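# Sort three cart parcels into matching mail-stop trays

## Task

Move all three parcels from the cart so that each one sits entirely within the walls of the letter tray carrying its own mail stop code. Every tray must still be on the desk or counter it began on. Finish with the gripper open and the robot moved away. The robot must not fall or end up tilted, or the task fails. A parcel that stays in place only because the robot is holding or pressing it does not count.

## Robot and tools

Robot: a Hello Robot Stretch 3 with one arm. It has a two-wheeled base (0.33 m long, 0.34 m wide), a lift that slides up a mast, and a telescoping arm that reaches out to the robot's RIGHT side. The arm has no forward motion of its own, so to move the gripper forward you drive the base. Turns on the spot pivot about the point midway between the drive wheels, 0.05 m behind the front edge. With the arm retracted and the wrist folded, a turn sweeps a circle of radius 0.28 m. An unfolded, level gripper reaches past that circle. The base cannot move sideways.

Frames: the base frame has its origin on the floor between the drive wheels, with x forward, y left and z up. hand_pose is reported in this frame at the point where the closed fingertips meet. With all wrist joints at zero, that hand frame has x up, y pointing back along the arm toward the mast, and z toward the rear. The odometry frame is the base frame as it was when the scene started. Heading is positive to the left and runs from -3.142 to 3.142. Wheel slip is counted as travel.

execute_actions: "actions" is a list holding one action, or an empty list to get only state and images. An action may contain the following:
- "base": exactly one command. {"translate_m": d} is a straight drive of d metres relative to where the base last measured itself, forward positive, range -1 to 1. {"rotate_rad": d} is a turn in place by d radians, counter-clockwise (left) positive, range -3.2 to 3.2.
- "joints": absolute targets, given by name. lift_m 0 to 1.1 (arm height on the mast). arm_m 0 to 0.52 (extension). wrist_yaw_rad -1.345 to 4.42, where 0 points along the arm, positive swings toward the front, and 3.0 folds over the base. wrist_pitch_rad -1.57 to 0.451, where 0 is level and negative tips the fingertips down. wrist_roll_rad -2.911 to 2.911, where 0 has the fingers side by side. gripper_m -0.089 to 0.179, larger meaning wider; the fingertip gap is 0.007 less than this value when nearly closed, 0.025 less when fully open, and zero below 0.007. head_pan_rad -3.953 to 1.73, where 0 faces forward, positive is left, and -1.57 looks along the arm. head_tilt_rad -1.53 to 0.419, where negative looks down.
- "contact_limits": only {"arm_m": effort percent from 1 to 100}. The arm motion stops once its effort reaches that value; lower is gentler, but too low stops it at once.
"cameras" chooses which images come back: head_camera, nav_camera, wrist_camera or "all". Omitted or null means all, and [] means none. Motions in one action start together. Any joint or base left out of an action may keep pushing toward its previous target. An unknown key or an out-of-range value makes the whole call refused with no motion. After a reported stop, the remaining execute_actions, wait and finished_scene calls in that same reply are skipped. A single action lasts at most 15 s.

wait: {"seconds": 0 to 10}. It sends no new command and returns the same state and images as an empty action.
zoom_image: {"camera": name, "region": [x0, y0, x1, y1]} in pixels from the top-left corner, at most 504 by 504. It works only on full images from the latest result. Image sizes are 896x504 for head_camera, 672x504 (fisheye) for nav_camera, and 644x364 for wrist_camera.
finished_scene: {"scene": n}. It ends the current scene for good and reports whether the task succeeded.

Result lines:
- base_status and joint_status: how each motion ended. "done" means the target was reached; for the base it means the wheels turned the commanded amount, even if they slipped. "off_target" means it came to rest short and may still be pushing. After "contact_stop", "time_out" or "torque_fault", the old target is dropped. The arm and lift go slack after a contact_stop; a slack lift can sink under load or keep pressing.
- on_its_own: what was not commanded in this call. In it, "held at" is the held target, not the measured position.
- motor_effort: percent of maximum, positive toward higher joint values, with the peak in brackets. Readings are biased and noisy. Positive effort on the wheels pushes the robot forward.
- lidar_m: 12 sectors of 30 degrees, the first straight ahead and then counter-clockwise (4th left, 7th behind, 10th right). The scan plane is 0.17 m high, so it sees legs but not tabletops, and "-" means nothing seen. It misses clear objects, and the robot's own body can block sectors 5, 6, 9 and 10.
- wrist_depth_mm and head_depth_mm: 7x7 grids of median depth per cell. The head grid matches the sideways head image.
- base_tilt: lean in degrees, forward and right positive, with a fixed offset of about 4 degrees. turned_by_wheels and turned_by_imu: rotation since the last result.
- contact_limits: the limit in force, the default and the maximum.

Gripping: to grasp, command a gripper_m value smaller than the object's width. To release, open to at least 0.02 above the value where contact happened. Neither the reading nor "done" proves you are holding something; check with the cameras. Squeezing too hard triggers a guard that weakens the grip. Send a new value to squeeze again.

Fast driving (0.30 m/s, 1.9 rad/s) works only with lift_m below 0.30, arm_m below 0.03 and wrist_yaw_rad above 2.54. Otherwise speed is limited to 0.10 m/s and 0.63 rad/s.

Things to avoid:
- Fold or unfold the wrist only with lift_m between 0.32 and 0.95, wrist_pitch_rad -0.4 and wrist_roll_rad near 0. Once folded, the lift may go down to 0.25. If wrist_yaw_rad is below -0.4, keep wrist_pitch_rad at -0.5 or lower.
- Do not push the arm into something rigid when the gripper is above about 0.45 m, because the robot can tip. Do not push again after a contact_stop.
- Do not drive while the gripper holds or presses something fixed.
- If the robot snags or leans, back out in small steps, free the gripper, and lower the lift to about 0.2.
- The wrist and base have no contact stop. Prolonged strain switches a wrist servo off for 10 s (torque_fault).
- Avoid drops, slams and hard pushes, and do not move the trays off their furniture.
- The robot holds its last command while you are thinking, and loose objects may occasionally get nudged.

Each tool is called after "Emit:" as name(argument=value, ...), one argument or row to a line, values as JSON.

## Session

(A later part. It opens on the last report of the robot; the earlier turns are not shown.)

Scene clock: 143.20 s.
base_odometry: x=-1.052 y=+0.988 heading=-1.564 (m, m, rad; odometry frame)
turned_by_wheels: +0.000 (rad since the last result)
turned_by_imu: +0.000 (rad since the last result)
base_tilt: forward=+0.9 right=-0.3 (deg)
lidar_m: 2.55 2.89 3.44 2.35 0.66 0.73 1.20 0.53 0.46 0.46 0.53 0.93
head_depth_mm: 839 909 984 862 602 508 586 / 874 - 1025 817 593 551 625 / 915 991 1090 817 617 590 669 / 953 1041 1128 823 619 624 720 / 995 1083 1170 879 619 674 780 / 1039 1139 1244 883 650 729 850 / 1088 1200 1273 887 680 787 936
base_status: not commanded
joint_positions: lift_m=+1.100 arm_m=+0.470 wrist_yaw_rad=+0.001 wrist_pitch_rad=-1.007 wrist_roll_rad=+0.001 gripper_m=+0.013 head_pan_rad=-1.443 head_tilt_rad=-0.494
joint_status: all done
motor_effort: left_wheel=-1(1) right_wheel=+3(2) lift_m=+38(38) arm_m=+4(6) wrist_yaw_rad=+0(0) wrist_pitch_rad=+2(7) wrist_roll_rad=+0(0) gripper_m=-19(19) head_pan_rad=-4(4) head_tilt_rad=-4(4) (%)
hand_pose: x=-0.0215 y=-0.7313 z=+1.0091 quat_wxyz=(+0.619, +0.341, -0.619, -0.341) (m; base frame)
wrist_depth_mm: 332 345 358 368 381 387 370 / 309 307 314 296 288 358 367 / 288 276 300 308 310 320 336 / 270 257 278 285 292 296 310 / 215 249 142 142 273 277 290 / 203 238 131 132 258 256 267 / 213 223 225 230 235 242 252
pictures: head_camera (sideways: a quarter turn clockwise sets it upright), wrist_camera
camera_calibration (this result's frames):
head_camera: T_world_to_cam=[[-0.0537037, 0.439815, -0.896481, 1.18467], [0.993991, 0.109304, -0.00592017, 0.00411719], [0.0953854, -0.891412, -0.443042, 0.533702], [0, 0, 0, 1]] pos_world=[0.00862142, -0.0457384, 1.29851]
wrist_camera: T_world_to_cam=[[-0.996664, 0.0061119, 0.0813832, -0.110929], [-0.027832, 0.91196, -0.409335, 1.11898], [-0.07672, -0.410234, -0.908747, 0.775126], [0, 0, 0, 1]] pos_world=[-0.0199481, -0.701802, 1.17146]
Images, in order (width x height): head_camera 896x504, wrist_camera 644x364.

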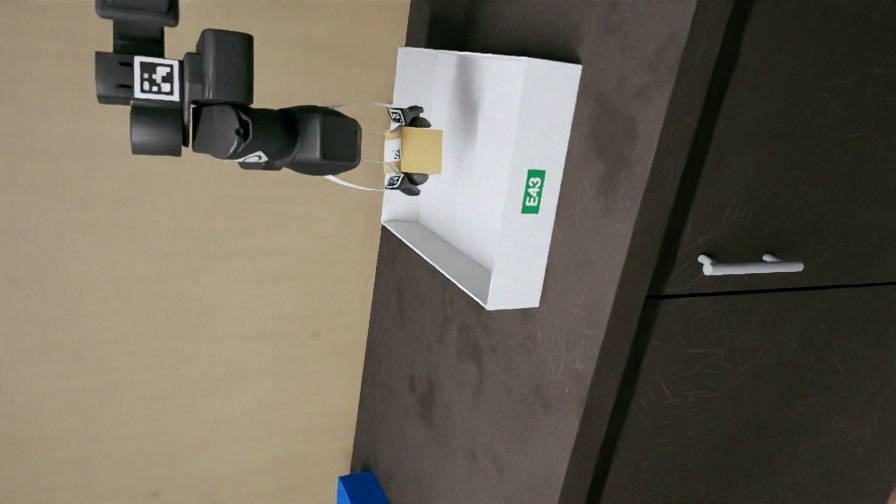

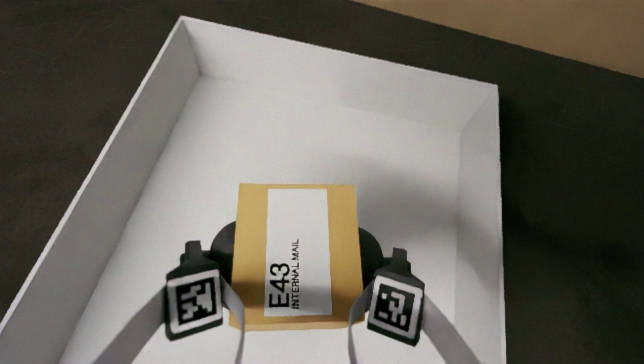

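Emit:
execute_actions(
  actions=[
    {"joints":{"lift_m":1.034,"head_pan_rad":-0.85,"head_tilt_rad":-0.4}},
  ],
  cameras=[],
)

Emit:
execute_actions(
  actions=[
    {"joints":{"gripper_m":0.095}},
  ],
  cameras=["head_camera"],
)

Emit:
execute_actions(
  actions=[
    {"joints":{"lift_m":1.1,"wrist_pitch_rad":-0.75}},
  ],
  cameras=["wrist_camera"],
)

Scene clock: 150.47 s.
base_odometry: x=-1.052 y=+0.988 heading=-1.564 (m, m, rad; odometry frame)
turned_by_wheels: +0.000 (rad since the last result)
turned_by_imu: +0.000 (rad since the last result)
base_tilt: forward=+1.0 right=-0.3 (deg)
lidar_m: 2.55 2.90 3.45 2.35 0.66 0.73 1.20 0.53 0.46 0.46 0.53 0.93
head_depth_mm: 1123 1182 1237 1065 700 586 641 / 1249 1324 1396 1070 703 693 743 / 1419 1495 1572 1042 770 816 889 / 1641 1745 1832 1025 904 1006 1108 / 1902 2089 2217 1122 1135 1287 1349 / 2232 2422 2580 1357 1528 1688 1394 / 2190 2280 2409 2580 2347 1757 1397
base_status: not commanded
joint_positions: lift_m=+1.034 arm_m=+0.470 wrist_yaw_rad=+0.001 wrist_pitch_rad=-1.008 wrist_roll_rad=+0.001 gripper_m=+0.013 head_pan_rad=-0.857 head_tilt_rad=-0.409
joint_status: all done
motor_effort: left_wheel=-2(1) right_wheel=+2(3) lift_m=+30(38) arm_m=+4(4) wrist_yaw_rad=+0(0) wrist_pitch_rad=+2(3) wrist_roll_rad=+0(0) gripper_m=-19(19) head_pan_rad=+4(46) head_tilt_rad=+6(19) (%)
hand_pose: x=-0.0215 y=-0.7310 z=+0.9433 quat_wxyz=(+0.619, +0.342, -0.619, -0.342) (m; base frame)
wrist_depth_mm: 247 219 256 250 235 222 306 / 175 228 242 248 254 245 274 / 180 217 224 228 235 232 252 / 185 203 207 214 218 215 230 / 184 189 142 141 204 201 210 / 175 178 130 132 191 189 197 / 165 167 169 171 175 178 147
pictures: none
No camera images: the call's "cameras" was empty. Leave "cameras" out to get every camera's image.

Scene clock: 151.77 s.
base_odometry: x=-1.052 y=+0.988 heading=-1.564 (m, m, rad; odometry frame)
turned_by_wheels: +0.000 (rad since the last result)
turned_by_imu: +0.000 (rad since the last result)
base_tilt: forward=+1.2 right=-0.4 (deg)
lidar_m: 2.55 2.89 3.44 2.35 0.66 0.73 1.20 0.53 0.46 0.46 0.53 0.93
head_depth_mm: 1126 1174 1245 1059 700 584 639 / 1251 1325 1407 1068 701 693 744 / 1412 1510 1580 1038 773 819 892 / 1623 1746 1818 1021 898 1001 1111 / 1902 2083 2218 1116 1135 1279 1350 / 2236 2408 2575 1352 1513 1687 1395 / 2172 2306 2434 2566 2322 1739 1395
base_status: not commanded
joint_positions: lift_m=+1.034 arm_m=+0.470 wrist_yaw_rad=+0.001 wrist_pitch_rad=-1.008 wrist_roll_rad=+0.001 gripper_m=+0.095 head_pan_rad=-0.857 head_tilt_rad=-0.409
joint_status: all done
motor_effort: left_wheel=-1(2) right_wheel=+2(2) lift_m=+29(29) arm_m=+4(4) wrist_yaw_rad=+1(0) wrist_pitch_rad=+3(3) wrist_roll_rad=+0(0) gripper_m=+0(80) head_pan_rad=+5(4) head_tilt_rad=+6(6) (%)
hand_pose: x=-0.0215 y=-0.7310 z=+0.9433 quat_wxyz=(+0.619, +0.342, -0.619, -0.342) (m; base frame)
wrist_depth_mm: 248 219 256 250 237 222 303 / 174 228 242 248 254 245 274 / 181 216 225 230 235 233 250 / 186 202 206 212 217 216 229 / 183 190 187 147 204 203 211 / 175 180 158 137 188 188 197 / 167 167 170 171 177 170 147
pictures: head_camera (sideways: a quarter turn clockwise sets it upright)
camera_calibration (this result's frames):
head_camera: T_world_to_cam=[[-0.237036, 0.278036, -0.930865, 1.23065], [0.768119, 0.640293, -0.00434783, 0.00344858], [0.594817, -0.716045, -0.365338, 0.429537], [0, 0, 0, 1]] pos_world=[0.0335648, -0.036807, 1.30251]
Images, in order (width x height): head_camera 896x504.

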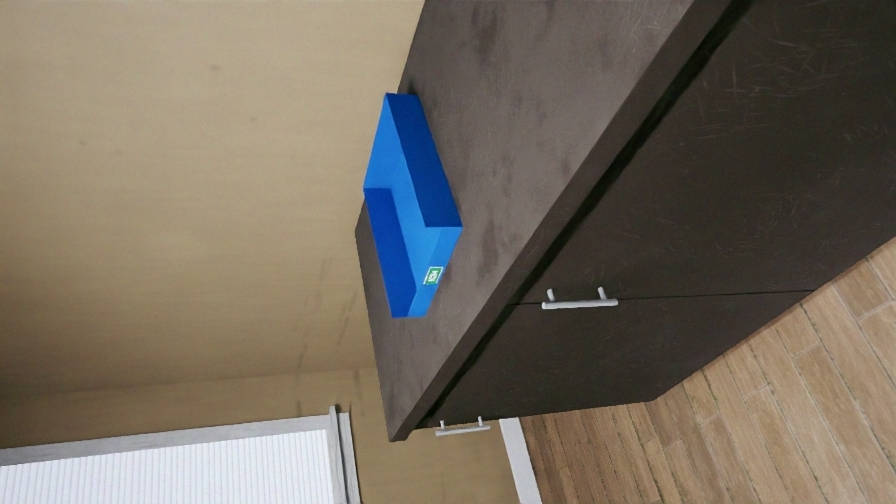

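Scene clock: 153.20 s.
base_odometry: x=-1.052 y=+0.988 heading=-1.564 (m, m, rad; odometry frame)
turned_by_wheels: +0.000 (rad since the last result)
turned_by_imu: +0.000 (rad since the last result)
base_tilt: forward=+1.1 right=-0.4 (deg)
lidar_m: 2.55 2.89 3.44 2.35 0.66 0.73 1.20 0.53 0.46 0.46 0.53 0.93
head_depth_mm: 1123 1181 1243 1061 699 586 641 / 1255 1325 1390 1066 701 693 746 / 1420 1507 1573 1039 775 817 895 / 1619 1760 1839 1021 899 1000 1107 / 1917 2072 2216 1125 1135 1286 1358 / 2243 2406 2580 1360 1526 1681 1392 / 2156 2283 2434 2571 2364 1743 1391
base_status: not commanded
joint_positions: lift_m=+1.100 arm_m=+0.470 wrist_yaw_rad=+0.001 wrist_pitch_rad=-0.767 wrist_roll_rad=+0.001 gripper_m=+0.095 head_pan_rad=-0.857 head_tilt_rad=-0.409
joint_status: all done
motor_effort: left_wheel=-2(2) right_wheel=+2(3) lift_m=+38(42) arm_m=+4(3) wrist_yaw_rad=+0(0) wrist_pitch_rad=+6(9) wrist_roll_rad=+0(0) gripper_m=+0(0) head_pan_rad=+4(5) head_tilt_rad=+6(5) (%)
hand_pose: x=-0.0215 y=-0.7824 z=+1.0433 quat_wxyz=(+0.656, +0.265, -0.656, -0.265) (m; base frame)
wrist_depth_mm: 501 458 429 398 371 346 330 / 435 458 461 442 415 385 358 / 377 382 395 415 436 421 400 / 334 339 324 316 378 391 399 / 298 298 315 321 319 336 352 / 272 230 283 292 293 304 314 / 252 245 260 262 267 280 281
pictures: wrist_camera
camera_calibration (this result's frames):
wrist_camera: T_world_to_cam=[[-0.99668, 0.0250121, 0.077482, -0.094481], [-0.0279133, 0.789001, -0.613758, 1.29661], [-0.0764847, -0.613883, -0.785683, 0.497532], [0, 0, 0, 1]] pos_world=[-0.019921, -0.715236, 1.19403]
Images, in order (width x height): wrist_camera 644x364.

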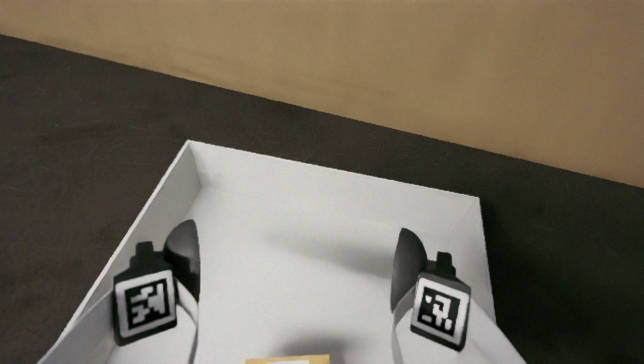

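Emit:
execute_actions(
  actions=[
    {"base":{"rotate_rad":-1.63},"joints":{"arm_m":0.43,"head_pan_rad":-1.4,"head_tilt_rad":-0.75}},
  ],
  cameras=[],
)

Emit:
execute_actions(
  actions=[
    {"base":{"translate_m":-0.682},"joints":{"lift_m":0.875,"wrist_pitch_rad":-1.0,"gripper_m":0.1}},
  ],
  cameras=["head_camera","wrist_camera"],
)

Scene clock: 184.07 s.
base_odometry: x=-1.052 y=+0.988 heading=+3.089 (m, m, rad; odometry frame)
turned_by_wheels: -1.630 (rad since the last result)
turned_by_imu: -1.623 (rad since the last result)
base_tilt: forward=+1.0 right=-0.4 (deg)
lidar_m: 0.46 0.51 0.84 2.55 2.59 3.44 2.59 0.66 0.67 1.20 0.55 0.46
head_depth_mm: 986 1069 1208 1395 1552 1328 1151 / 1004 1141 1266 1471 1587 1341 1151 / 1046 1164 1336 1564 1587 1343 1151 / 1086 1220 1408 1654 1590 1341 1146 / 1129 1276 1489 1751 1590 1341 1151 / 1183 1358 1569 1828 1598 1346 1158 / 1237 1407 1551 1713 1612 863 941
base_status: done
joint_positions: lift_m=+1.100 arm_m=+0.430 wrist_yaw_rad=+0.001 wrist_pitch_rad=-0.767 wrist_roll_rad=+0.001 gripper_m=+0.095 head_pan_rad=-1.393 head_tilt_rad=-0.740
joint_status: all done
motor_effort: left_wheel=+1(5) right_wheel=-1(10) lift_m=+38(38) arm_m=-5(5) wrist_yaw_rad=+0(0) wrist_pitch_rad=+6(6) wrist_roll_rad=+0(0) gripper_m=+0(0) head_pan_rad=-4(44) head_tilt_rad=-7(35) (%)
hand_pose: x=-0.0215 y=-0.7430 z=+1.0434 quat_wxyz=(+0.656, +0.265, -0.656, -0.265) (m; base frame)
wrist_depth_mm: 680 630 584 554 525 495 470 / 766 700 675 636 592 556 528 / 891 820 777 730 658 633 586 / - - 923 837 751 699 661 / - - - - 898 834 762 / - - - - - - 926 / - - - - - - -
pictures: none
No camera images: the call's "cameras" was empty. Leave "cameras" out to get every camera's image.

Scene clock: 191.97 s.
base_odometry: x=-0.371 y=+0.953 heading=+3.089 (m, m, rad; odometry frame)
turned_by_wheels: +0.000 (rad since the last result)
turned_by_imu: +0.000 (rad since the last result)
base_tilt: forward=+0.9 right=-0.3 (deg)
lidar_m: 1.12 1.26 2.69 2.48 2.78 2.55 2.27 1.25 0.48 0.47 0.49 1.12
head_depth_mm: 844 919 1105 915 770 910 1082 / 877 971 - 927 771 943 1099 / 907 1023 1164 927 774 966 1102 / 946 1074 1236 949 753 966 1111 / 985 1123 1290 1496 796 1142 1130 / 1034 1178 1382 1637 1613 1337 1160 / 1079 1242 1457 1776 1620 1338 1150
base_status: done
joint_positions: lift_m=+0.875 arm_m=+0.430 wrist_yaw_rad=+0.001 wrist_pitch_rad=-1.005 wrist_roll_rad=+0.001 gripper_m=+0.100 head_pan_rad=-1.393 head_tilt_rad=-0.740
joint_status: all done
motor_effort: left_wheel=+1(2) right_wheel=-2(9) lift_m=+29(31) arm_m=-4(5) wrist_yaw_rad=+0(0) wrist_pitch_rad=+2(5) wrist_roll_rad=+0(0) gripper_m=+0(32) head_pan_rad=-3(4) head_tilt_rad=-6(6) (%)
hand_pose: x=-0.0215 y=-0.6922 z=+0.7846 quat_wxyz=(+0.620, +0.341, -0.620, -0.341) (m; base frame)
wrist_depth_mm: 627 576 536 489 456 421 406 / 771 683 633 579 527 493 450 / 275 273 717 650 613 588 506 / 289 296 300 301 299 294 287 / 273 278 285 292 302 306 281 / 257 - 266 229 279 287 255 / 245 246 246 215 262 270 242
pictures: head_camera (sideways: a quarter turn clockwise sets it upright), wrist_camera
camera_calibration (this result's frames):
head_camera: T_world_to_cam=[[-0.111915, 0.638791, -0.761197, 1.00863], [0.986942, 0.160756, -0.0102001, 0.00972955], [0.115851, -0.752398, -0.648441, 0.800807], [0, 0, 0, 1]] pos_world=[0.0105045, -0.0433449, 1.28714]
wrist_camera: T_world_to_cam=[[-0.996664, 0.00623229, 0.0813727, -0.0928044], [-0.0278309, 0.911356, -0.410677, 0.992066], [-0.076719, -0.411572, -0.908143, 0.58573], [0, 0, 0, 1]] pos_world=[-0.0199481, -0.662477, 0.946897]
Images, in order (width x height): head_camera 896x504, wrist_camera 644x364.

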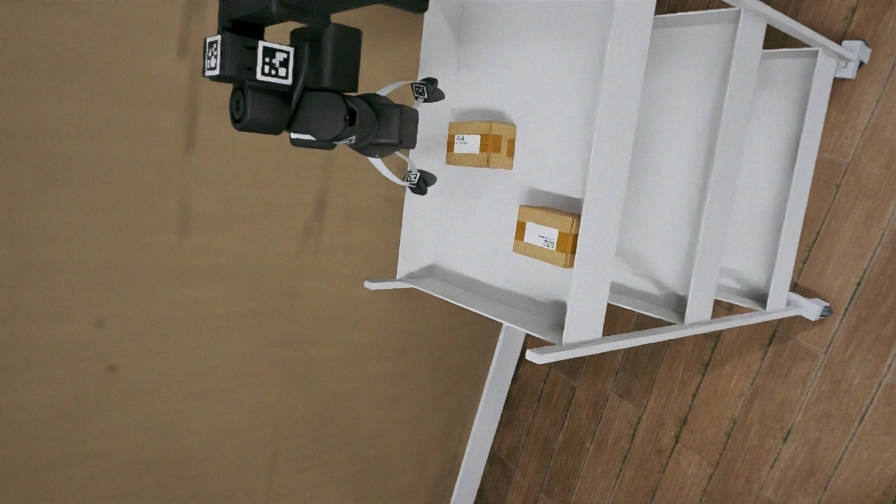

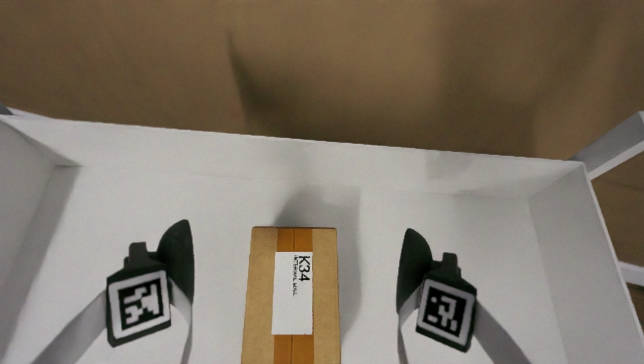

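Emit:
execute_actions(
  actions=[
    {"joints":{"lift_m":0.781,"arm_m":0.425,"gripper_m":0.09}},
  ],
  cameras=[],
)

Emit:
execute_actions(
  actions=[
    {"joints":{"gripper_m":0.018}},
  ],
  cameras=[],
)

Emit:
execute_actions(
  actions=[
    {"joints":{"lift_m":0.87,"wrist_pitch_rad":-0.85}},
  ],
  cameras=["wrist_camera"],
)

Scene clock: 201.47 s.
base_odometry: x=-0.371 y=+0.953 heading=+3.089 (m, m, rad; odometry frame)
turned_by_wheels: +0.000 (rad since the last result)
turned_by_imu: +0.000 (rad since the last result)
base_tilt: forward=+1.1 right=-0.3 (deg)
lidar_m: 1.12 1.26 2.70 2.47 2.78 2.54 2.26 1.25 0.48 0.46 0.49 1.12
head_depth_mm: 847 938 1035 - 771 900 1080 / 876 979 1073 909 774 945 1096 / 911 1021 1165 933 773 967 1105 / 948 1076 1231 945 755 967 1107 / 987 1123 1300 1502 795 1143 1127 / 1029 1179 1370 1645 1603 1344 1154 / 1084 1241 1468 1784 1599 1347 1157
base_status: not commanded
joint_positions: lift_m=+0.781 arm_m=+0.425 wrist_yaw_rad=+0.001 wrist_pitch_rad=-1.005 wrist_roll_rad=+0.001 gripper_m=+0.090 head_pan_rad=-1.393 head_tilt_rad=-0.740
joint_status: all done
motor_effort: left_wheel=+1(2) right_wheel=-2(2) lift_m=+29(29) arm_m=-5(1) wrist_yaw_rad=+0(0) wrist_pitch_rad=+2(2) wrist_roll_rad=+0(0) gripper_m=+0(47) head_pan_rad=-4(4) head_tilt_rad=-6(6) (%)
hand_pose: x=-0.0215 y=-0.6872 z=+0.6906 quat_wxyz=(+0.620, +0.341, -0.619, -0.341) (m; base frame)
wrist_depth_mm: 175 179 182 456 448 427 408 / 208 205 202 199 197 194 192 / 211 215 221 226 228 233 232 / 197 201 158 155 219 220 225 / 183 188 144 144 201 206 211 / 173 - 133 135 - 192 196 / 165 164 126 128 175 181 185
pictures: none
No camera images: the call's "cameras" was empty. Leave "cameras" out to get every camera's image.

Scene clock: 202.67 s.
base_odometry: x=-0.371 y=+0.953 heading=+3.089 (m, m, rad; odometry frame)
turned_by_wheels: +0.000 (rad since the last result)
turned_by_imu: +0.000 (rad since the last result)
base_tilt: forward=+1.1 right=-0.4 (deg)
lidar_m: 1.12 1.26 2.70 2.47 2.79 2.56 2.26 1.25 0.48 0.47 0.49 1.13
head_depth_mm: 844 940 1024 - 770 901 1079 / 875 981 1075 893 773 944 1093 / 909 1021 1168 933 776 970 1106 / 949 1068 1230 950 754 969 1108 / 991 1122 1297 1494 798 1149 1129 / 1040 1176 1373 1649 1582 1338 1154 / 1083 1244 1461 1759 1612 1341 1158
base_status: not commanded
joint_positions: lift_m=+0.781 arm_m=+0.425 wrist_yaw_rad=+0.001 wrist_pitch_rad=-1.009 wrist_roll_rad=+0.001 gripper_m=+0.019 head_pan_rad=-1.393 head_tilt_rad=-0.740
joint_status: all done
motor_effort: left_wheel=+2(1) right_wheel=-2(2) lift_m=+29(29) arm_m=-4(5) wrist_yaw_rad=+0(0) wrist_pitch_rad=+3(3) wrist_roll_rad=+0(0) gripper_m=-21(93) head_pan_rad=-4(5) head_tilt_rad=-6(6) (%)
hand_pose: x=-0.0215 y=-0.6865 z=+0.6902 quat_wxyz=(+0.619, +0.342, -0.619, -0.342) (m; base frame)
wrist_depth_mm: 176 179 182 457 444 423 408 / 209 208 205 201 199 196 193 / 209 215 221 225 230 229 230 / 196 199 196 152 216 220 224 / 182 187 140 141 202 204 211 / 173 176 130 133 192 191 196 / 163 165 123 125 172 181 183
pictures: none
No camera images: the call's "cameras" was empty. Leave "cameras" out to get every camera's image.

Scene clock: 204.30 s.
base_odometry: x=-0.371 y=+0.953 heading=+3.089 (m, m, rad; odometry frame)
turned_by_wheels: +0.000 (rad since the last result)
turned_by_imu: +0.000 (rad since the last result)
base_tilt: forward=+1.0 right=-0.2 (deg)
lidar_m: 1.12 1.26 2.70 2.47 2.78 2.55 2.26 1.25 0.48 0.47 0.49 1.12
head_depth_mm: 844 926 - 921 771 912 1088 / 873 971 - 918 771 943 1095 / 913 1020 1159 925 775 967 1097 / 947 1075 1233 949 755 970 1102 / 987 1117 1294 1501 793 1151 1120 / 1032 1184 1374 1658 1598 1332 1154 / 1084 1245 1456 1774 1608 1334 1158
base_status: not commanded
joint_positions: lift_m=+0.870 arm_m=+0.425 wrist_yaw_rad=+0.001 wrist_pitch_rad=-0.870 wrist_roll_rad=+0.001 gripper_m=+0.022 head_pan_rad=-1.393 head_tilt_rad=-0.740
joint_status: all done
motor_effort: left_wheel=+1(2) right_wheel=-2(2) lift_m=+38(42) arm_m=-4(4) wrist_yaw_rad=+0(0) wrist_pitch_rad=+7(7) wrist_roll_rad=+0(0) gripper_m=-20(22) head_pan_rad=-4(5) head_tilt_rad=-6(6) (%)
hand_pose: x=-0.0215 y=-0.7170 z=+0.7971 quat_wxyz=(+0.641, +0.298, -0.641, -0.298) (m; base frame)
wrist_depth_mm: 540 503 464 438 419 392 375 / 645 591 536 498 469 445 413 / 777 708 640 593 549 508 469 / 277 787 254 151 629 598 515 / 290 296 141 141 303 297 572 / 270 277 131 133 304 301 278 / 253 256 123 125 265 278 254
pictures: wrist_camera
camera_calibration (this result's frames):
wrist_camera: T_world_to_cam=[[-0.996673, 0.0169849, 0.0797165, -0.084601], [-0.0278867, 0.847958, -0.52933, 1.06884], [-0.0765868, -0.529792, -0.844663, 0.451525], [0, 0, 0, 1]] pos_world=[-0.0199324, -0.665677, 0.953897]
Images, in order (width x height): wrist_camera 644x364.

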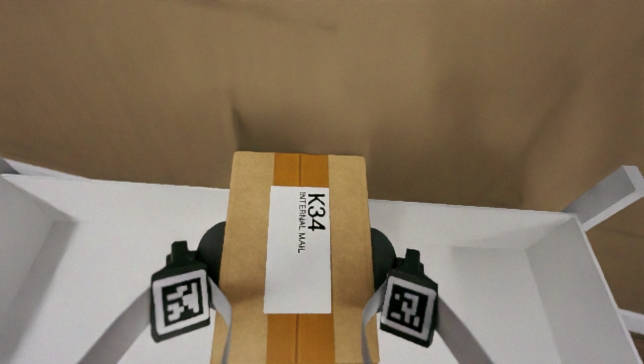

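Emit:
execute_actions(
  actions=[
    {"base":{"rotate_rad":0.495},"joints":{"lift_m":0.96}},
  ],
  cameras=[],
)

Emit:
execute_actions(
  actions=[
    {"base":{"translate_m":1.0},"joints":{"lift_m":1.1,"wrist_pitch_rad":-0.65,"arm_m":0.5,"head_pan_rad":-0.15,"head_tilt_rad":-0.5}},
  ],
  cameras=["head_camera"],
)

Scene clock: 213.50 s.
base_odometry: x=-0.371 y=+0.953 heading=-2.699 (m, m, rad; odometry frame)
turned_by_wheels: +0.495 (rad since the last result)
turned_by_imu: +0.493 (rad since the last result)
base_tilt: forward=+0.9 right=-0.3 (deg)
lidar_m: 1.24 2.70 2.48 2.78 3.00 2.38 1.28 0.48 0.47 0.48 1.13 1.12
head_depth_mm: 1020 - 1249 1295 752 898 1010 / 1129 - 738 1559 767 940 1079 / 1253 1399 1585 1800 1589 1302 1125 / 1398 1582 1847 1902 1586 1332 1149 / 1598 1814 2132 1985 1610 1335 1149 / 1619 1791 2025 1976 1615 1347 1152 / 1520 1657 1857 1954 1558 1341 1156
base_status: done
joint_positions: lift_m=+0.960 arm_m=+0.425 wrist_yaw_rad=+0.001 wrist_pitch_rad=-0.870 wrist_roll_rad=+0.001 gripper_m=+0.025 head_pan_rad=-1.393 head_tilt_rad=-0.741
joint_status: all done
on_its_own: gripper_m is held at +0.024, not at your +0.018, by its stall guard, which is not easing now
motor_effort: left_wheel=-1(5) right_wheel=+2(10) lift_m=+38(39) arm_m=-4(4) wrist_yaw_rad=+0(0) wrist_pitch_rad=+7(7) wrist_roll_rad=+0(0) gripper_m=-19(21) head_pan_rad=-4(5) head_tilt_rad=-6(6) (%)
hand_pose: x=-0.0215 y=-0.7171 z=+0.8871 quat_wxyz=(+0.641, +0.298, -0.641, -0.298) (m; base frame)
wrist_depth_mm: - - 931 714 586 500 426 / - - - 817 656 531 467 / - - - 953 728 593 505 / - - - 151 837 657 539 / - - 141 141 938 700 593 / 971 - 131 132 425 360 643 / 898 882 123 125 347 366 359
pictures: none
No camera images: the call's "cameras" was empty. Leave "cameras" out to get every camera's image.

Scene clock: 225.00 s.
base_odometry: x=-1.275 y=+0.525 heading=-2.699 (m, m, rad; odometry frame)
turned_by_wheels: +0.000 (rad since the last result)
turned_by_imu: -0.002 (rad since the last result)
base_tilt: forward=+0.9 right=-0.3 (deg)
lidar_m: 0.40 0.64 2.04 2.23 3.38 3.33 1.37 1.15 0.86 0.44 0.36 0.36
head_depth_mm: 791 847 916 844 606 469 430 / 831 898 971 850 605 471 495 / 879 951 1037 804 605 479 545 / 930 1017 1094 847 608 511 607 / 997 1088 1184 848 607 576 686 / 1059 1170 1260 803 610 655 786 / 1144 1259 1389 861 638 748 925
base_status: done
joint_positions: lift_m=+1.100 arm_m=+0.500 wrist_yaw_rad=+0.001 wrist_pitch_rad=-0.675 wrist_roll_rad=+0.001 gripper_m=+0.025 head_pan_rad=-0.157 head_tilt_rad=-0.507
joint_status: all done
on_its_own: gripper_m is held at +0.024, not at your +0.018, by its stall guard, which is not easing now
motor_effort: left_wheel=-1(2) right_wheel=+2(10) lift_m=+38(37) arm_m=+4(4) wrist_yaw_rad=+0(0) wrist_pitch_rad=+8(9) wrist_roll_rad=+0(0) gripper_m=-19(19) head_pan_rad=+5(52) head_tilt_rad=+4(29) (%)
hand_pose: x=-0.0214 y=-0.8297 z=+1.0596 quat_wxyz=(+0.667, +0.234, -0.667, -0.234) (m; base frame)
wrist_depth_mm: 412 482 584 789 - 936 852 / 436 505 663 889 - - 885 / 432 445 455 - - - 937 / 370 383 369 151 - - - / 333 337 141 141 374 - - / 293 300 130 132 334 333 - / 266 266 124 125 277 298 -
pictures: head_camera (sideways: a quarter turn clockwise sets it upright)
camera_calibration (this result's frames):
head_camera: T_world_to_cam=[[-0.44902, 0.0739796, -0.890454, 1.17922], [0.174454, 0.984646, -0.00616478, 0.00943474], [0.876326, -0.158111, -0.455032, 0.544539], [0, 0, 0, 1]] pos_world=[0.0506538, -0.0104305, 1.29788]
Images, in order (width x height): head_camera 896x504.

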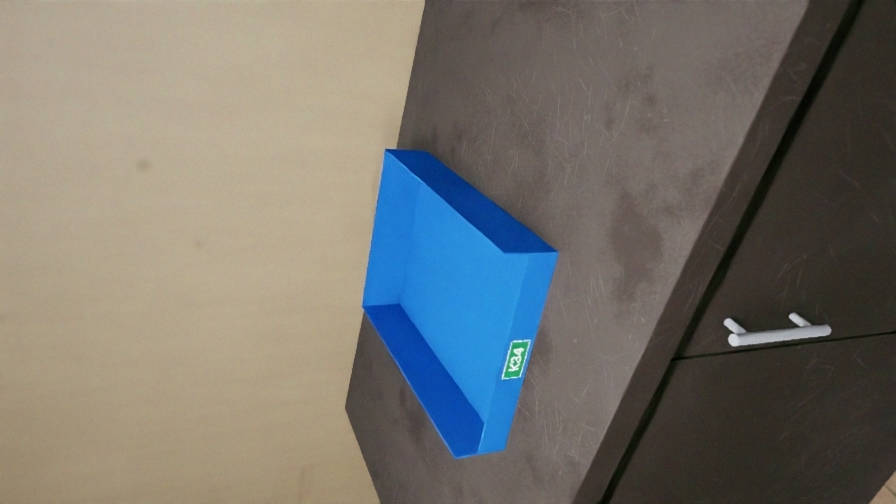

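Emit:
execute_actions(
  actions=[
    {"base":{"rotate_rad":1.5},"joints":{"head_pan_rad":-1.45,"head_tilt_rad":-0.5}},
  ],
  cameras=[],
)

Emit:
execute_actions(
  actions=[
    {"joints":{"wrist_pitch_rad":-1.0,"arm_m":0.505,"lift_m":1.09}},
  ],
  cameras=["head_camera","wrist_camera"],
)

Scene clock: 237.90 s.
base_odometry: x=-1.275 y=+0.525 heading=-1.199 (m, m, rad; odometry frame)
turned_by_wheels: +1.500 (rad since the last result)
turned_by_imu: +1.493 (rad since the last result)
base_tilt: forward=+1.0 right=-0.2 (deg)
lidar_m: 2.20 3.28 3.32 2.19 1.38 1.70 0.47 0.37 0.36 0.39 0.58 2.04
head_depth_mm: 867 928 994 797 602 469 486 / 944 - 1049 842 604 484 551 / 1024 1115 1175 843 605 549 635 / 1114 1211 1284 801 608 649 749 / 1238 1348 1459 805 662 764 913 / 1379 1526 1707 858 781 937 1205 / 1551 1746 2005 901 962 1276 1298
base_status: done
joint_positions: lift_m=+1.100 arm_m=+0.500 wrist_yaw_rad=+0.001 wrist_pitch_rad=-0.675 wrist_roll_rad=+0.001 gripper_m=+0.025 head_pan_rad=-1.443 head_tilt_rad=-0.507
joint_status: all done
on_its_own: gripper_m is held at +0.024, not at your +0.018, by its stall guard, which is not easing now
motor_effort: left_wheel=-1(5) right_wheel=+2(11) lift_m=+38(38) arm_m=+3(4) wrist_yaw_rad=+0(0) wrist_pitch_rad=+8(9) wrist_roll_rad=+0(0) gripper_m=-19(19) head_pan_rad=-4(52) head_tilt_rad=+5(4) (%)
hand_pose: x=-0.0214 y=-0.8297 z=+1.0596 quat_wxyz=(+0.667, +0.234, -0.667, -0.234) (m; base frame)
wrist_depth_mm: 910 662 521 436 365 317 281 / - 532 555 478 397 338 298 / 432 443 467 489 435 369 320 / 372 384 368 152 426 394 347 / 330 341 141 142 308 373 371 / 294 300 130 132 307 289 341 / 267 262 123 125 277 289 300
pictures: none
No camera images: the call's "cameras" was empty. Leave "cameras" out to get every camera's image.

Scene clock: 238.90 s.
base_odometry: x=-1.275 y=+0.525 heading=-1.199 (m, m, rad; odometry frame)
turned_by_wheels: +0.000 (rad since the last result)
turned_by_imu: +0.000 (rad since the last result)
base_tilt: forward=+0.8 right=-0.4 (deg)
lidar_m: 2.20 3.29 3.31 2.18 1.37 1.70 0.47 0.37 0.36 0.39 0.58 2.04
head_depth_mm: 866 934 996 799 602 470 487 / 938 - 1066 795 604 485 552 / 1023 1107 1191 774 606 548 636 / 1114 1207 1288 799 606 648 749 / 1230 1354 1467 807 662 766 910 / 1380 1529 1696 859 779 937 1205 / 1554 1739 1996 905 961 1267 1304
base_status: not commanded
joint_positions: lift_m=+1.090 arm_m=+0.505 wrist_yaw_rad=+0.001 wrist_pitch_rad=-1.008 wrist_roll_rad=+0.001 gripper_m=+0.025 head_pan_rad=-1.443 head_tilt_rad=-0.507
joint_status: all done
on_its_own: gripper_m is held at +0.024, not at your +0.018, by its stall guard, which is not easing now
motor_effort: left_wheel=-1(1) right_wheel=+3(3) lift_m=+30(36) arm_m=+4(4) wrist_yaw_rad=+0(0) wrist_pitch_rad=+3(8) wrist_roll_rad=+0(0) gripper_m=-19(19) head_pan_rad=-5(3) head_tilt_rad=+4(4) (%)
hand_pose: x=-0.0215 y=-0.7659 z=+0.9992 quat_wxyz=(+0.619, +0.342, -0.619, -0.342) (m; base frame)
wrist_depth_mm: 321 331 334 291 362 371 315 / 297 302 275 311 273 342 348 / 276 248 280 294 297 266 326 / 259 234 257 152 279 283 293 / 200 241 140 142 262 264 274 / 218 230 130 133 248 241 255 / 212 215 124 125 225 205 243
pictures: head_camera (sideways: a quarter turn clockwise sets it upright), wrist_camera
camera_calibration (this result's frames):
head_camera: T_world_to_cam=[[-0.0552311, 0.451704, -0.890457, 1.17682], [0.99398, 0.109384, -0.00616467, 0.00443546], [0.0946173, -0.885437, -0.455026, 0.5493], [0, 0, 0, 1]] pos_world=[0.0086151, -0.0456893, 1.29788]
wrist_camera: T_world_to_cam=[[-0.996664, 0.00594701, 0.0814015, -0.110054], [-0.0278424, 0.912745, -0.40758, 1.14527], [-0.0767227, -0.408486, -0.909534, 0.754041], [0, 0, 0, 1]] pos_world=[-0.0199476, -0.736672, 1.16158]
Images, in order (width x height): head_camera 896x504, wrist_camera 644x364.

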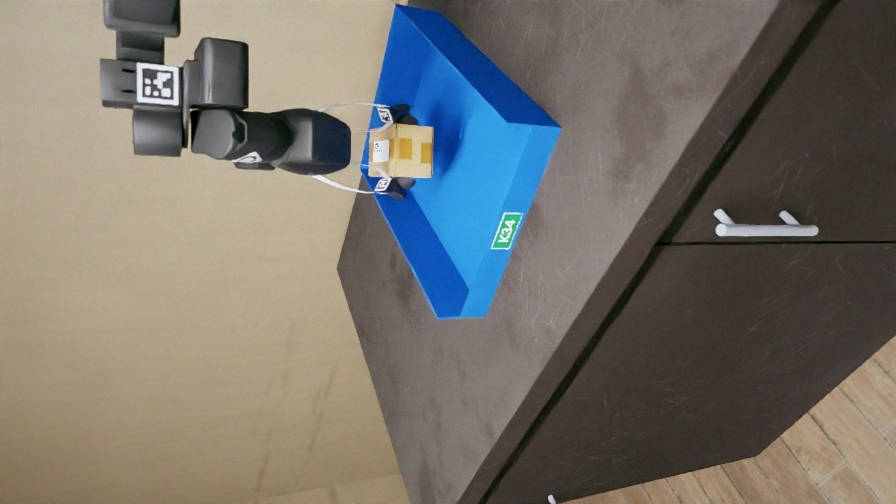

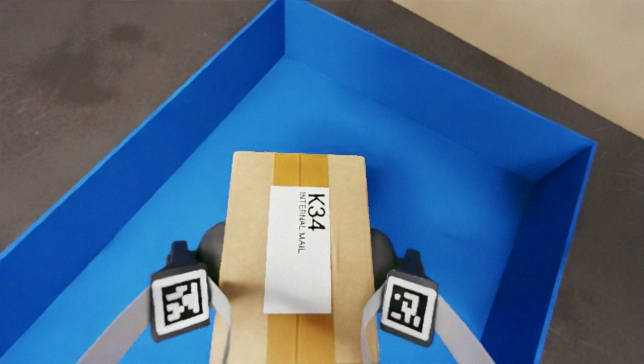

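Emit:
execute_actions(
  actions=[
    {"joints":{"lift_m":1.034}},
  ],
  cameras=[],
)

Emit:
execute_actions(
  actions=[
    {"joints":{"gripper_m":0.1}},
  ],
  cameras=["wrist_camera"],
)

Emit:
execute_actions(
  actions=[
    {"joints":{"lift_m":1.1,"wrist_pitch_rad":-0.75}},
  ],
  cameras=[],
)

Scene clock: 245.10 s.
base_odometry: x=-1.275 y=+0.525 heading=-1.199 (m, m, rad; odometry frame)
turned_by_wheels: +0.000 (rad since the last result)
turned_by_imu: +0.000 (rad since the last result)
base_tilt: forward=+1.0 right=-0.2 (deg)
lidar_m: 2.20 3.31 3.31 2.18 1.37 1.70 0.47 0.37 0.36 0.39 0.58 2.04
head_depth_mm: 870 914 999 801 604 470 485 / 944 990 1081 793 604 485 551 / 1022 1113 1195 766 604 550 634 / 1114 1213 1285 802 606 649 749 / 1235 1348 1446 808 661 762 910 / 1384 1525 1700 855 780 938 1200 / 1560 1760 2017 905 961 1279 1309
base_status: not commanded
joint_positions: lift_m=+1.034 arm_m=+0.505 wrist_yaw_rad=+0.001 wrist_pitch_rad=-1.010 wrist_roll_rad=+0.001 gripper_m=+0.025 head_pan_rad=-1.443 head_tilt_rad=-0.507
joint_status: all done
on_its_own: gripper_m is held at +0.024, not at your +0.018, by its stall guard, which is not easing now
motor_effort: left_wheel=-1(1) right_wheel=+1(2) lift_m=+30(33) arm_m=+4(4) wrist_yaw_rad=+0(0) wrist_pitch_rad=+3(3) wrist_roll_rad=+0(0) gripper_m=-19(19) head_pan_rad=-4(4) head_tilt_rad=+4(5) (%)
hand_pose: x=-0.0215 y=-0.7656 z=+0.9430 quat_wxyz=(+0.619, +0.342, -0.619, -0.342) (m; base frame)
wrist_depth_mm: 250 194 233 265 237 211 314 / 226 188 236 247 251 231 203 / 166 209 222 226 233 239 221 / 182 202 200 151 217 224 204 / 184 191 141 142 203 207 180 / 174 177 130 133 194 194 159 / 165 166 124 125 174 182 144
pictures: none
No camera images: the call's "cameras" was empty. Leave "cameras" out to get every camera's image.

Scene clock: 246.33 s.
base_odometry: x=-1.275 y=+0.525 heading=-1.199 (m, m, rad; odometry frame)
turned_by_wheels: +0.000 (rad since the last result)
turned_by_imu: +0.000 (rad since the last result)
base_tilt: forward=+1.0 right=-0.3 (deg)
lidar_m: 2.20 3.30 3.32 2.18 1.37 1.70 0.47 0.37 0.36 0.39 0.58 2.04
head_depth_mm: 874 917 998 799 603 469 486 / 942 995 1084 795 602 485 553 / 1022 1101 1193 780 605 549 634 / 1115 1212 1284 801 605 647 748 / 1233 1362 1456 809 661 767 911 / 1378 1510 1705 854 781 938 1199 / 1554 1746 1987 902 964 1268 1296
base_status: not commanded
joint_positions: lift_m=+1.034 arm_m=+0.505 wrist_yaw_rad=+0.001 wrist_pitch_rad=-1.010 wrist_roll_rad=+0.001 gripper_m=+0.100 head_pan_rad=-1.443 head_tilt_rad=-0.507
joint_status: all done
motor_effort: left_wheel=-1(1) right_wheel=+2(3) lift_m=+30(30) arm_m=+4(4) wrist_yaw_rad=+0(0) wrist_pitch_rad=+3(3) wrist_roll_rad=+0(0) gripper_m=+0(80) head_pan_rad=-4(4) head_tilt_rad=+4(5) (%)
hand_pose: x=-0.0215 y=-0.7656 z=+0.9430 quat_wxyz=(+0.619, +0.342, -0.619, -0.342) (m; base frame)
wrist_depth_mm: 250 195 236 266 239 213 312 / 228 188 238 249 253 229 204 / 166 208 222 228 233 240 223 / 182 202 200 158 217 222 204 / 184 188 147 146 204 207 180 / 175 - 137 137 188 195 159 / - 166 128 130 177 181 144
pictures: wrist_camera
camera_calibration (this result's frames):
wrist_camera: T_world_to_cam=[[-0.996664, 0.00583192, 0.081411, -0.105582], [-0.0278391, 0.91334, -0.406244, 1.12128], [-0.0767251, -0.407155, -0.910131, 0.704669], [0, 0, 0, 1]] pos_world=[-0.019948, -0.736584, 1.10545]
Images, in order (width x height): wrist_camera 644x364.

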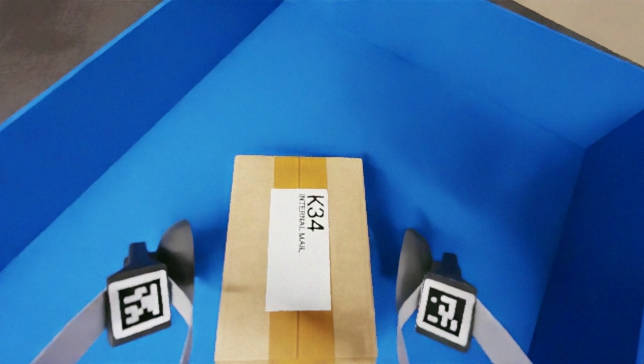

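Scene clock: 247.77 s.
base_odometry: x=-1.275 y=+0.525 heading=-1.199 (m, m, rad; odometry frame)
turned_by_wheels: +0.000 (rad since the last result)
turned_by_imu: +0.000 (rad since the last result)
base_tilt: forward=+1.0 right=-0.4 (deg)
lidar_m: 2.20 3.30 3.33 2.18 1.37 1.70 0.47 0.37 0.36 0.39 0.58 2.04
head_depth_mm: 867 930 994 798 602 468 486 / 942 - 1062 839 605 486 552 / 1018 1113 1184 803 607 549 636 / 1115 1208 1291 800 608 646 749 / 1232 1355 1444 808 665 766 913 / 1378 1532 1705 857 783 938 1207 / 1568 1748 1991 904 965 1278 1291
base_status: not commanded
joint_positions: lift_m=+1.100 arm_m=+0.505 wrist_yaw_rad=+0.001 wrist_pitch_rad=-0.767 wrist_roll_rad=+0.001 gripper_m=+0.100 head_pan_rad=-1.443 head_tilt_rad=-0.507
joint_status: all done
motor_effort: left_wheel=-1(1) right_wheel=+2(2) lift_m=+38(36) arm_m=+4(4) wrist_yaw_rad=+0(0) wrist_pitch_rad=+6(7) wrist_roll_rad=+0(0) gripper_m=+0(0) head_pan_rad=-4(4) head_tilt_rad=+5(4) (%)
hand_pose: x=-0.0215 y=-0.8174 z=+1.0433 quat_wxyz=(+0.656, +0.265, -0.656, -0.265) (m; base frame)
wrist_depth_mm: - 626 525 447 375 323 285 / 431 447 459 477 414 354 306 / 381 393 397 416 438 386 333 / 335 342 337 340 373 395 357 / 300 310 305 322 309 297 359 / 274 - 283 287 295 291 308 / 254 246 253 262 264 260 283
pictures: none
No camera images: the call's "cameras" was empty. Leave "cameras" out to get every camera's image.

Emit:
execute_actions(
  actions=[
    {"base":{"rotate_rad":-1.655},"joints":{"arm_m":0.33,"head_pan_rad":-1.45,"head_tilt_rad":-0.65}},
  ],
  cameras=[],
)

Emit:
execute_actions(
  actions=[
    {"base":{"translate_m":-0.821},"joints":{"lift_m":0.92,"wrist_pitch_rad":-1.0,"arm_m":0.49}},
  ],
  cameras=[],
)

Emit:
execute_actions(
  actions=[
    {"base":{"rotate_rad":-0.34}},
  ],
  cameras=["head_camera","wrist_camera"],
)

Scene clock: 278.63 s.
base_odometry: x=-1.275 y=+0.525 heading=-2.854 (m, m, rad; odometry frame)
turned_by_wheels: -1.655 (rad since the last result)
turned_by_imu: -1.649 (rad since the last result)
base_tilt: forward=+0.9 right=-0.3 (deg)
lidar_m: 0.38 0.53 2.04 2.14 2.79 3.31 2.35 1.15 1.70 0.50 0.37 0.36
head_depth_mm: - 1648 1767 1964 1739 1422 1189 / - - 885 989 1623 1422 1189 / 1462 1598 889 761 933 1164 1205 / 1290 1420 950 675 744 892 1128 / 1147 1254 953 658 601 713 840 / 1032 1129 954 616 534 601 687 / 945 1012 959 666 518 511 578
base_status: done
joint_positions: lift_m=+1.100 arm_m=+0.330 wrist_yaw_rad=+0.001 wrist_pitch_rad=-0.767 wrist_roll_rad=+0.001 gripper_m=+0.100 head_pan_rad=-1.443 head_tilt_rad=-0.642
joint_status: all done
motor_effort: left_wheel=+1(5) right_wheel=-2(9) lift_m=+38(38) arm_m=-5(9) wrist_yaw_rad=+0(0) wrist_pitch_rad=+6(6) wrist_roll_rad=+0(0) gripper_m=+0(0) head_pan_rad=-4(4) head_tilt_rad=-5(23) (%)
hand_pose: x=-0.0215 y=-0.6431 z=+1.0434 quat_wxyz=(+0.656, +0.265, -0.656, -0.265) (m; base frame)
wrist_depth_mm: 516 525 929 - - - 947 / 429 453 475 - - - - / 379 390 407 417 - - - / 334 345 354 370 - - - / 301 311 318 330 - - - / 275 - 286 584 - - - / 254 250 265 - - - -
pictures: none
No camera images: the call's "cameras" was empty. Leave "cameras" out to get every camera's image.

Scene clock: 287.80 s.
base_odometry: x=-0.487 y=+0.758 heading=-2.854 (m, m, rad; odometry frame)
turned_by_wheels: +0.000 (rad since the last result)
turned_by_imu: +0.000 (rad since the last result)
base_tilt: forward=+1.0 right=-0.5 (deg)
lidar_m: 1.11 1.55 2.37 2.29 3.15 2.60 1.76 0.73 0.67 0.67 1.09 1.06
head_depth_mm: 1098 1176 - 1229 901 1033 1143 / 1173 1260 1449 1580 1674 1236 1165 / 1267 1395 1561 1751 1734 1413 1194 / 1360 1522 1694 1936 1740 1425 1207 / 1479 1649 1900 2074 1741 1419 1203 / 1614 1863 2058 2164 1740 1429 1201 / 1629 1756 1906 2046 1751 1427 1206
base_status: done
joint_positions: lift_m=+0.920 arm_m=+0.490 wrist_yaw_rad=+0.001 wrist_pitch_rad=-1.005 wrist_roll_rad=+0.001 gripper_m=+0.100 head_pan_rad=-1.443 head_tilt_rad=-0.642
joint_status: all done
motor_effort: left_wheel=+1(1) right_wheel=-2(7) lift_m=+29(33) arm_m=+4(2) wrist_yaw_rad=+0(0) wrist_pitch_rad=+2(5) wrist_roll_rad=+0(0) gripper_m=+0(0) head_pan_rad=-4(4) head_tilt_rad=-5(6) (%)
hand_pose: x=-0.0215 y=-0.7516 z=+0.8296 quat_wxyz=(+0.620, +0.341, -0.619, -0.341) (m; base frame)
wrist_depth_mm: - - - 895 727 638 545 / - - - - 821 663 609 / - - - - 940 402 374 / - - - - - 376 390 / 946 949 - - 781 346 362 / 874 - 935 932 838 325 338 / 832 876 869 869 544 315 276
pictures: none
No camera images: the call's "cameras" was empty. Leave "cameras" out to get every camera's image.

Scene clock: 289.47 s.
base_odometry: x=-0.487 y=+0.758 heading=+3.090 (m, m, rad; odometry frame)
turned_by_wheels: -0.340 (rad since the last result)
turned_by_imu: -0.338 (rad since the last result)
base_tilt: forward=+1.2 right=-0.3 (deg)
lidar_m: 1.06 1.20 2.49 2.28 2.53 2.86 2.75 1.51 0.69 0.67 1.44 1.06
head_depth_mm: 1010 1098 - 1059 935 1178 1151 / 1042 1134 1316 1068 1094 1175 1167 / 1081 1191 1330 1048 1096 1204 1196 / 1106 1238 1392 1555 1133 1277 1204 / 1153 1292 1449 1675 1757 1424 1193 / 1206 1346 1524 1771 1742 1423 1200 / 1249 1399 1602 1857 1764 1440 1201
base_status: done
joint_positions: lift_m=+0.920 arm_m=+0.490 wrist_yaw_rad=+0.001 wrist_pitch_rad=-1.005 wrist_roll_rad=+0.001 gripper_m=+0.100 head_pan_rad=-1.443 head_tilt_rad=-0.642
joint_status: not commanded
motor_effort: left_wheel=+1(7) right_wheel=-2(10) lift_m=+29(29) arm_m=+3(3) wrist_yaw_rad=+0(0) wrist_pitch_rad=+2(2) wrist_roll_rad=+0(0) gripper_m=+0(1) head_pan_rad=-4(4) head_tilt_rad=-5(5) (%)
hand_pose: x=-0.0215 y=-0.7516 z=+0.8296 quat_wxyz=(+0.620, +0.341, -0.619, -0.341) (m; base frame)
wrist_depth_mm: 844 766 690 660 634 585 559 / - 968 385 396 389 398 396 / - - 375 392 402 417 392 / - - 355 364 368 383 365 / 945 960 330 339 348 355 352 / 892 - 306 271 322 330 333 / 836 280 287 256 301 316 318
pictures: head_camera (sideways: a quarter turn clockwise sets it upright), wrist_camera
camera_calibration (this result's frames):
head_camera: T_world_to_cam=[[-0.0698585, 0.566247, -0.82127, 1.08669], [0.993871, 0.110212, -0.0085512, 0.00754184], [0.0856721, -0.816834, -0.570476, 0.699568], [0, 0, 0, 1]] pos_world=[0.00848527, -0.0447341, 1.29161]
wrist_camera: T_world_to_cam=[[-0.996664, 0.00624662, 0.0813794, -0.0960936], [-0.0278069, 0.911429, -0.410516, 1.06461], [-0.0767359, -0.411409, -0.908215, 0.60231], [0, 0, 0, 1]] pos_world=[-0.0199507, -0.721917, 0.991885]
Images, in order (width x height): head_camera 896x504, wrist_camera 644x364.

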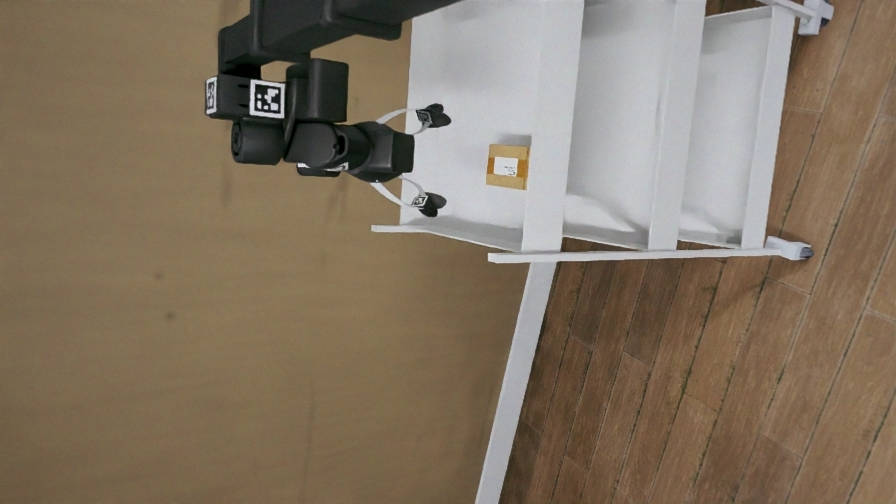

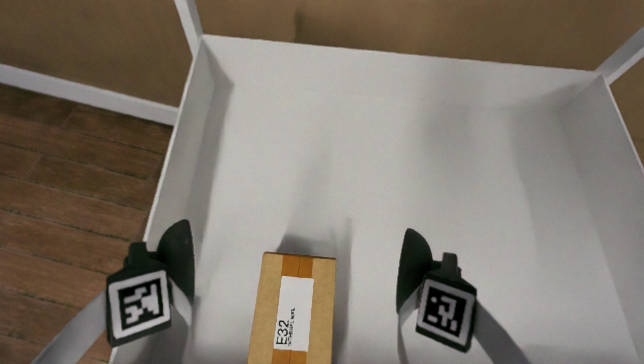

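Emit:
execute_actions(
  actions=[
    {"joints":{"lift_m":0.781,"arm_m":0.483,"gripper_m":0.095}},
  ],
  cameras=["wrist_camera"],
)

Emit:
execute_actions(
  actions=[
    {"joints":{"gripper_m":0.022}},
  ],
  cameras=[],
)

Emit:
execute_actions(
  actions=[
    {"joints":{"lift_m":0.87,"wrist_pitch_rad":-0.85}},
  ],
  cameras=["wrist_camera"],
)

Scene clock: 296.83 s.
base_odometry: x=-0.487 y=+0.758 heading=+3.090 (m, m, rad; odometry frame)
turned_by_wheels: +0.000 (rad since the last result)
turned_by_imu: +0.000 (rad since the last result)
base_tilt: forward=+1.0 right=-0.1 (deg)
lidar_m: 1.06 1.19 2.48 2.28 2.54 2.86 2.74 1.52 0.69 0.67 1.44 1.06
head_depth_mm: 1008 1115 1232 1093 - 1174 1165 / 1044 1148 1273 1012 1092 1176 1167 / 1084 1191 1338 1100 1101 1206 1196 / 1116 1239 1399 1551 1134 1272 1196 / 1157 1296 1461 1678 1741 1421 1197 / 1204 1341 1530 1770 1746 1427 1198 / 1250 1413 1611 1872 1765 1426 1209
base_status: not commanded
joint_positions: lift_m=+0.781 arm_m=+0.483 wrist_yaw_rad=+0.001 wrist_pitch_rad=-1.005 wrist_roll_rad=+0.001 gripper_m=+0.095 head_pan_rad=-1.443 head_tilt_rad=-0.642
joint_status: all done
motor_effort: left_wheel=+1(1) right_wheel=-2(2) lift_m=+29(31) arm_m=-5(6) wrist_yaw_rad=+0(0) wrist_pitch_rad=+1(2) wrist_roll_rad=+0(0) gripper_m=+0(33) head_pan_rad=-4(4) head_tilt_rad=-5(5) (%)
hand_pose: x=-0.0215 y=-0.7452 z=+0.6906 quat_wxyz=(+0.620, +0.341, -0.619, -0.341) (m; base frame)
wrist_depth_mm: 861 221 260 268 277 286 296 / 173 224 238 245 254 260 271 / 165 213 220 225 234 239 246 / 164 199 200 155 217 222 229 / 167 187 145 144 201 207 211 / 168 175 134 134 185 194 196 / - 164 126 127 173 181 183
pictures: wrist_camera
camera_calibration (this result's frames):
wrist_camera: T_world_to_cam=[[-0.996664, 0.00623162, 0.0813806, -0.084833], [-0.0278066, 0.911507, -0.410343, 1.00156], [-0.0767361, -0.411237, -0.908293, 0.478904], [0, 0, 0, 1]] pos_world=[-0.0199508, -0.715456, 0.852872]
Images, in order (width x height): wrist_camera 644x364.

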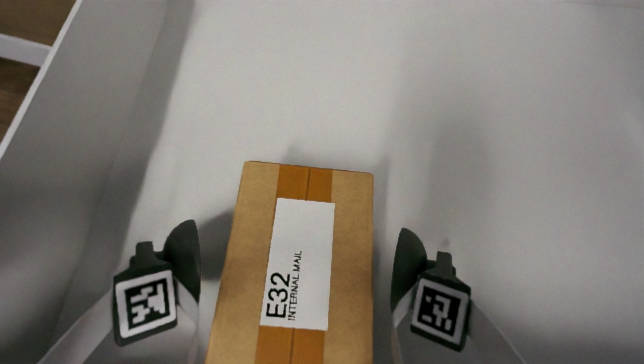

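Scene clock: 298.03 s.
base_odometry: x=-0.487 y=+0.758 heading=+3.090 (m, m, rad; odometry frame)
turned_by_wheels: +0.000 (rad since the last result)
turned_by_imu: +0.000 (rad since the last result)
base_tilt: forward=+1.0 right=-0.3 (deg)
lidar_m: 1.06 1.19 2.48 2.28 2.54 2.85 2.74 1.51 0.69 0.67 1.44 1.06
head_depth_mm: 1012 1110 1232 1089 - 1181 1163 / 1045 1148 1272 1005 1098 1179 1169 / 1083 1193 1336 1100 1099 1207 1196 / 1122 1238 1394 1549 1136 1271 1196 / 1153 1291 1463 1678 1741 1430 1202 / 1199 1348 1525 1769 1750 1428 1203 / 1254 1401 1612 1870 1767 1427 1205
base_status: not commanded
joint_positions: lift_m=+0.781 arm_m=+0.483 wrist_yaw_rad=+0.001 wrist_pitch_rad=-1.009 wrist_roll_rad=+0.001 gripper_m=+0.023 head_pan_rad=-1.443 head_tilt_rad=-0.642
joint_status: all done
motor_effort: left_wheel=+1(1) right_wheel=-2(3) lift_m=+29(29) arm_m=-4(5) wrist_yaw_rad=+0(0) wrist_pitch_rad=+3(3) wrist_roll_rad=+0(0) gripper_m=-20(91) head_pan_rad=-4(4) head_tilt_rad=-5(5) (%)
hand_pose: x=-0.0215 y=-0.7444 z=+0.6902 quat_wxyz=(+0.619, +0.342, -0.619, -0.342) (m; base frame)
wrist_depth_mm: 867 221 259 267 277 284 294 / 173 224 239 244 251 258 268 / 166 212 220 226 231 237 246 / 165 200 201 151 214 223 226 / 167 188 141 141 199 206 210 / 168 175 130 132 188 191 197 / 161 164 124 125 173 180 183
pictures: none
No camera images: the call's "cameras" was empty. Leave "cameras" out to get every camera's image.

Scene clock: 299.67 s.
base_odometry: x=-0.487 y=+0.758 heading=+3.090 (m, m, rad; odometry frame)
turned_by_wheels: +0.000 (rad since the last result)
turned_by_imu: +0.000 (rad since the last result)
base_tilt: forward=+0.9 right=-0.3 (deg)
lidar_m: 1.06 1.19 2.49 2.29 2.54 2.86 2.75 1.52 0.69 0.67 1.43 1.06
head_depth_mm: 1014 1113 1194 1050 935 1175 1158 / 1040 1146 - 1052 1096 1175 1165 / 1078 1189 1338 1018 1099 1214 1200 / 1122 1240 1400 1550 1133 1274 1201 / 1153 1282 1455 1666 1741 1416 1200 / 1197 1337 1518 1766 1746 1423 1201 / 1246 1400 1604 1838 1763 1436 1204
base_status: not commanded
joint_positions: lift_m=+0.870 arm_m=+0.483 wrist_yaw_rad=+0.001 wrist_pitch_rad=-0.871 wrist_roll_rad=+0.001 gripper_m=+0.023 head_pan_rad=-1.443 head_tilt_rad=-0.642
joint_status: all done
motor_effort: left_wheel=+1(1) right_wheel=-2(2) lift_m=+38(43) arm_m=-5(4) wrist_yaw_rad=+0(0) wrist_pitch_rad=+7(6) wrist_roll_rad=+0(0) gripper_m=-21(20) head_pan_rad=-3(4) head_tilt_rad=-5(5) (%)
hand_pose: x=-0.0215 y=-0.7749 z=+0.7970 quat_wxyz=(+0.641, +0.298, -0.641, -0.299) (m; base frame)
wrist_depth_mm: 748 698 652 618 579 546 522 / 888 812 356 368 362 589 571 / - 959 369 377 388 387 371 / - - 325 151 353 368 359 / 940 289 142 141 321 330 333 / 861 246 131 131 298 303 313 / 839 251 124 125 267 278 283
pictures: wrist_camera
camera_calibration (this result's frames):
wrist_camera: T_world_to_cam=[[-0.996672, 0.016991, 0.0797282, -0.0836232], [-0.0278656, 0.84811, -0.529087, 1.11787], [-0.076608, -0.529548, -0.844814, 0.421099], [0, 0, 0, 1]] pos_world=[-0.0199353, -0.723661, 0.953866]
Images, in order (width x height): wrist_camera 644x364.

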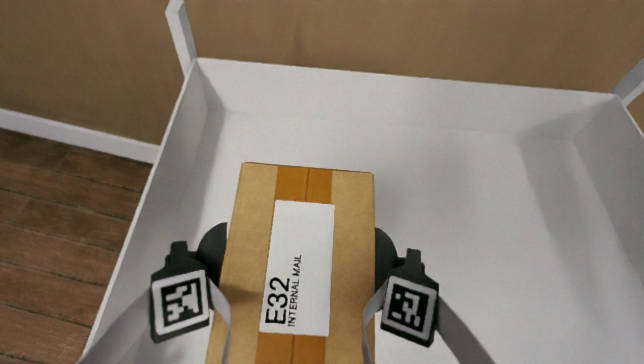

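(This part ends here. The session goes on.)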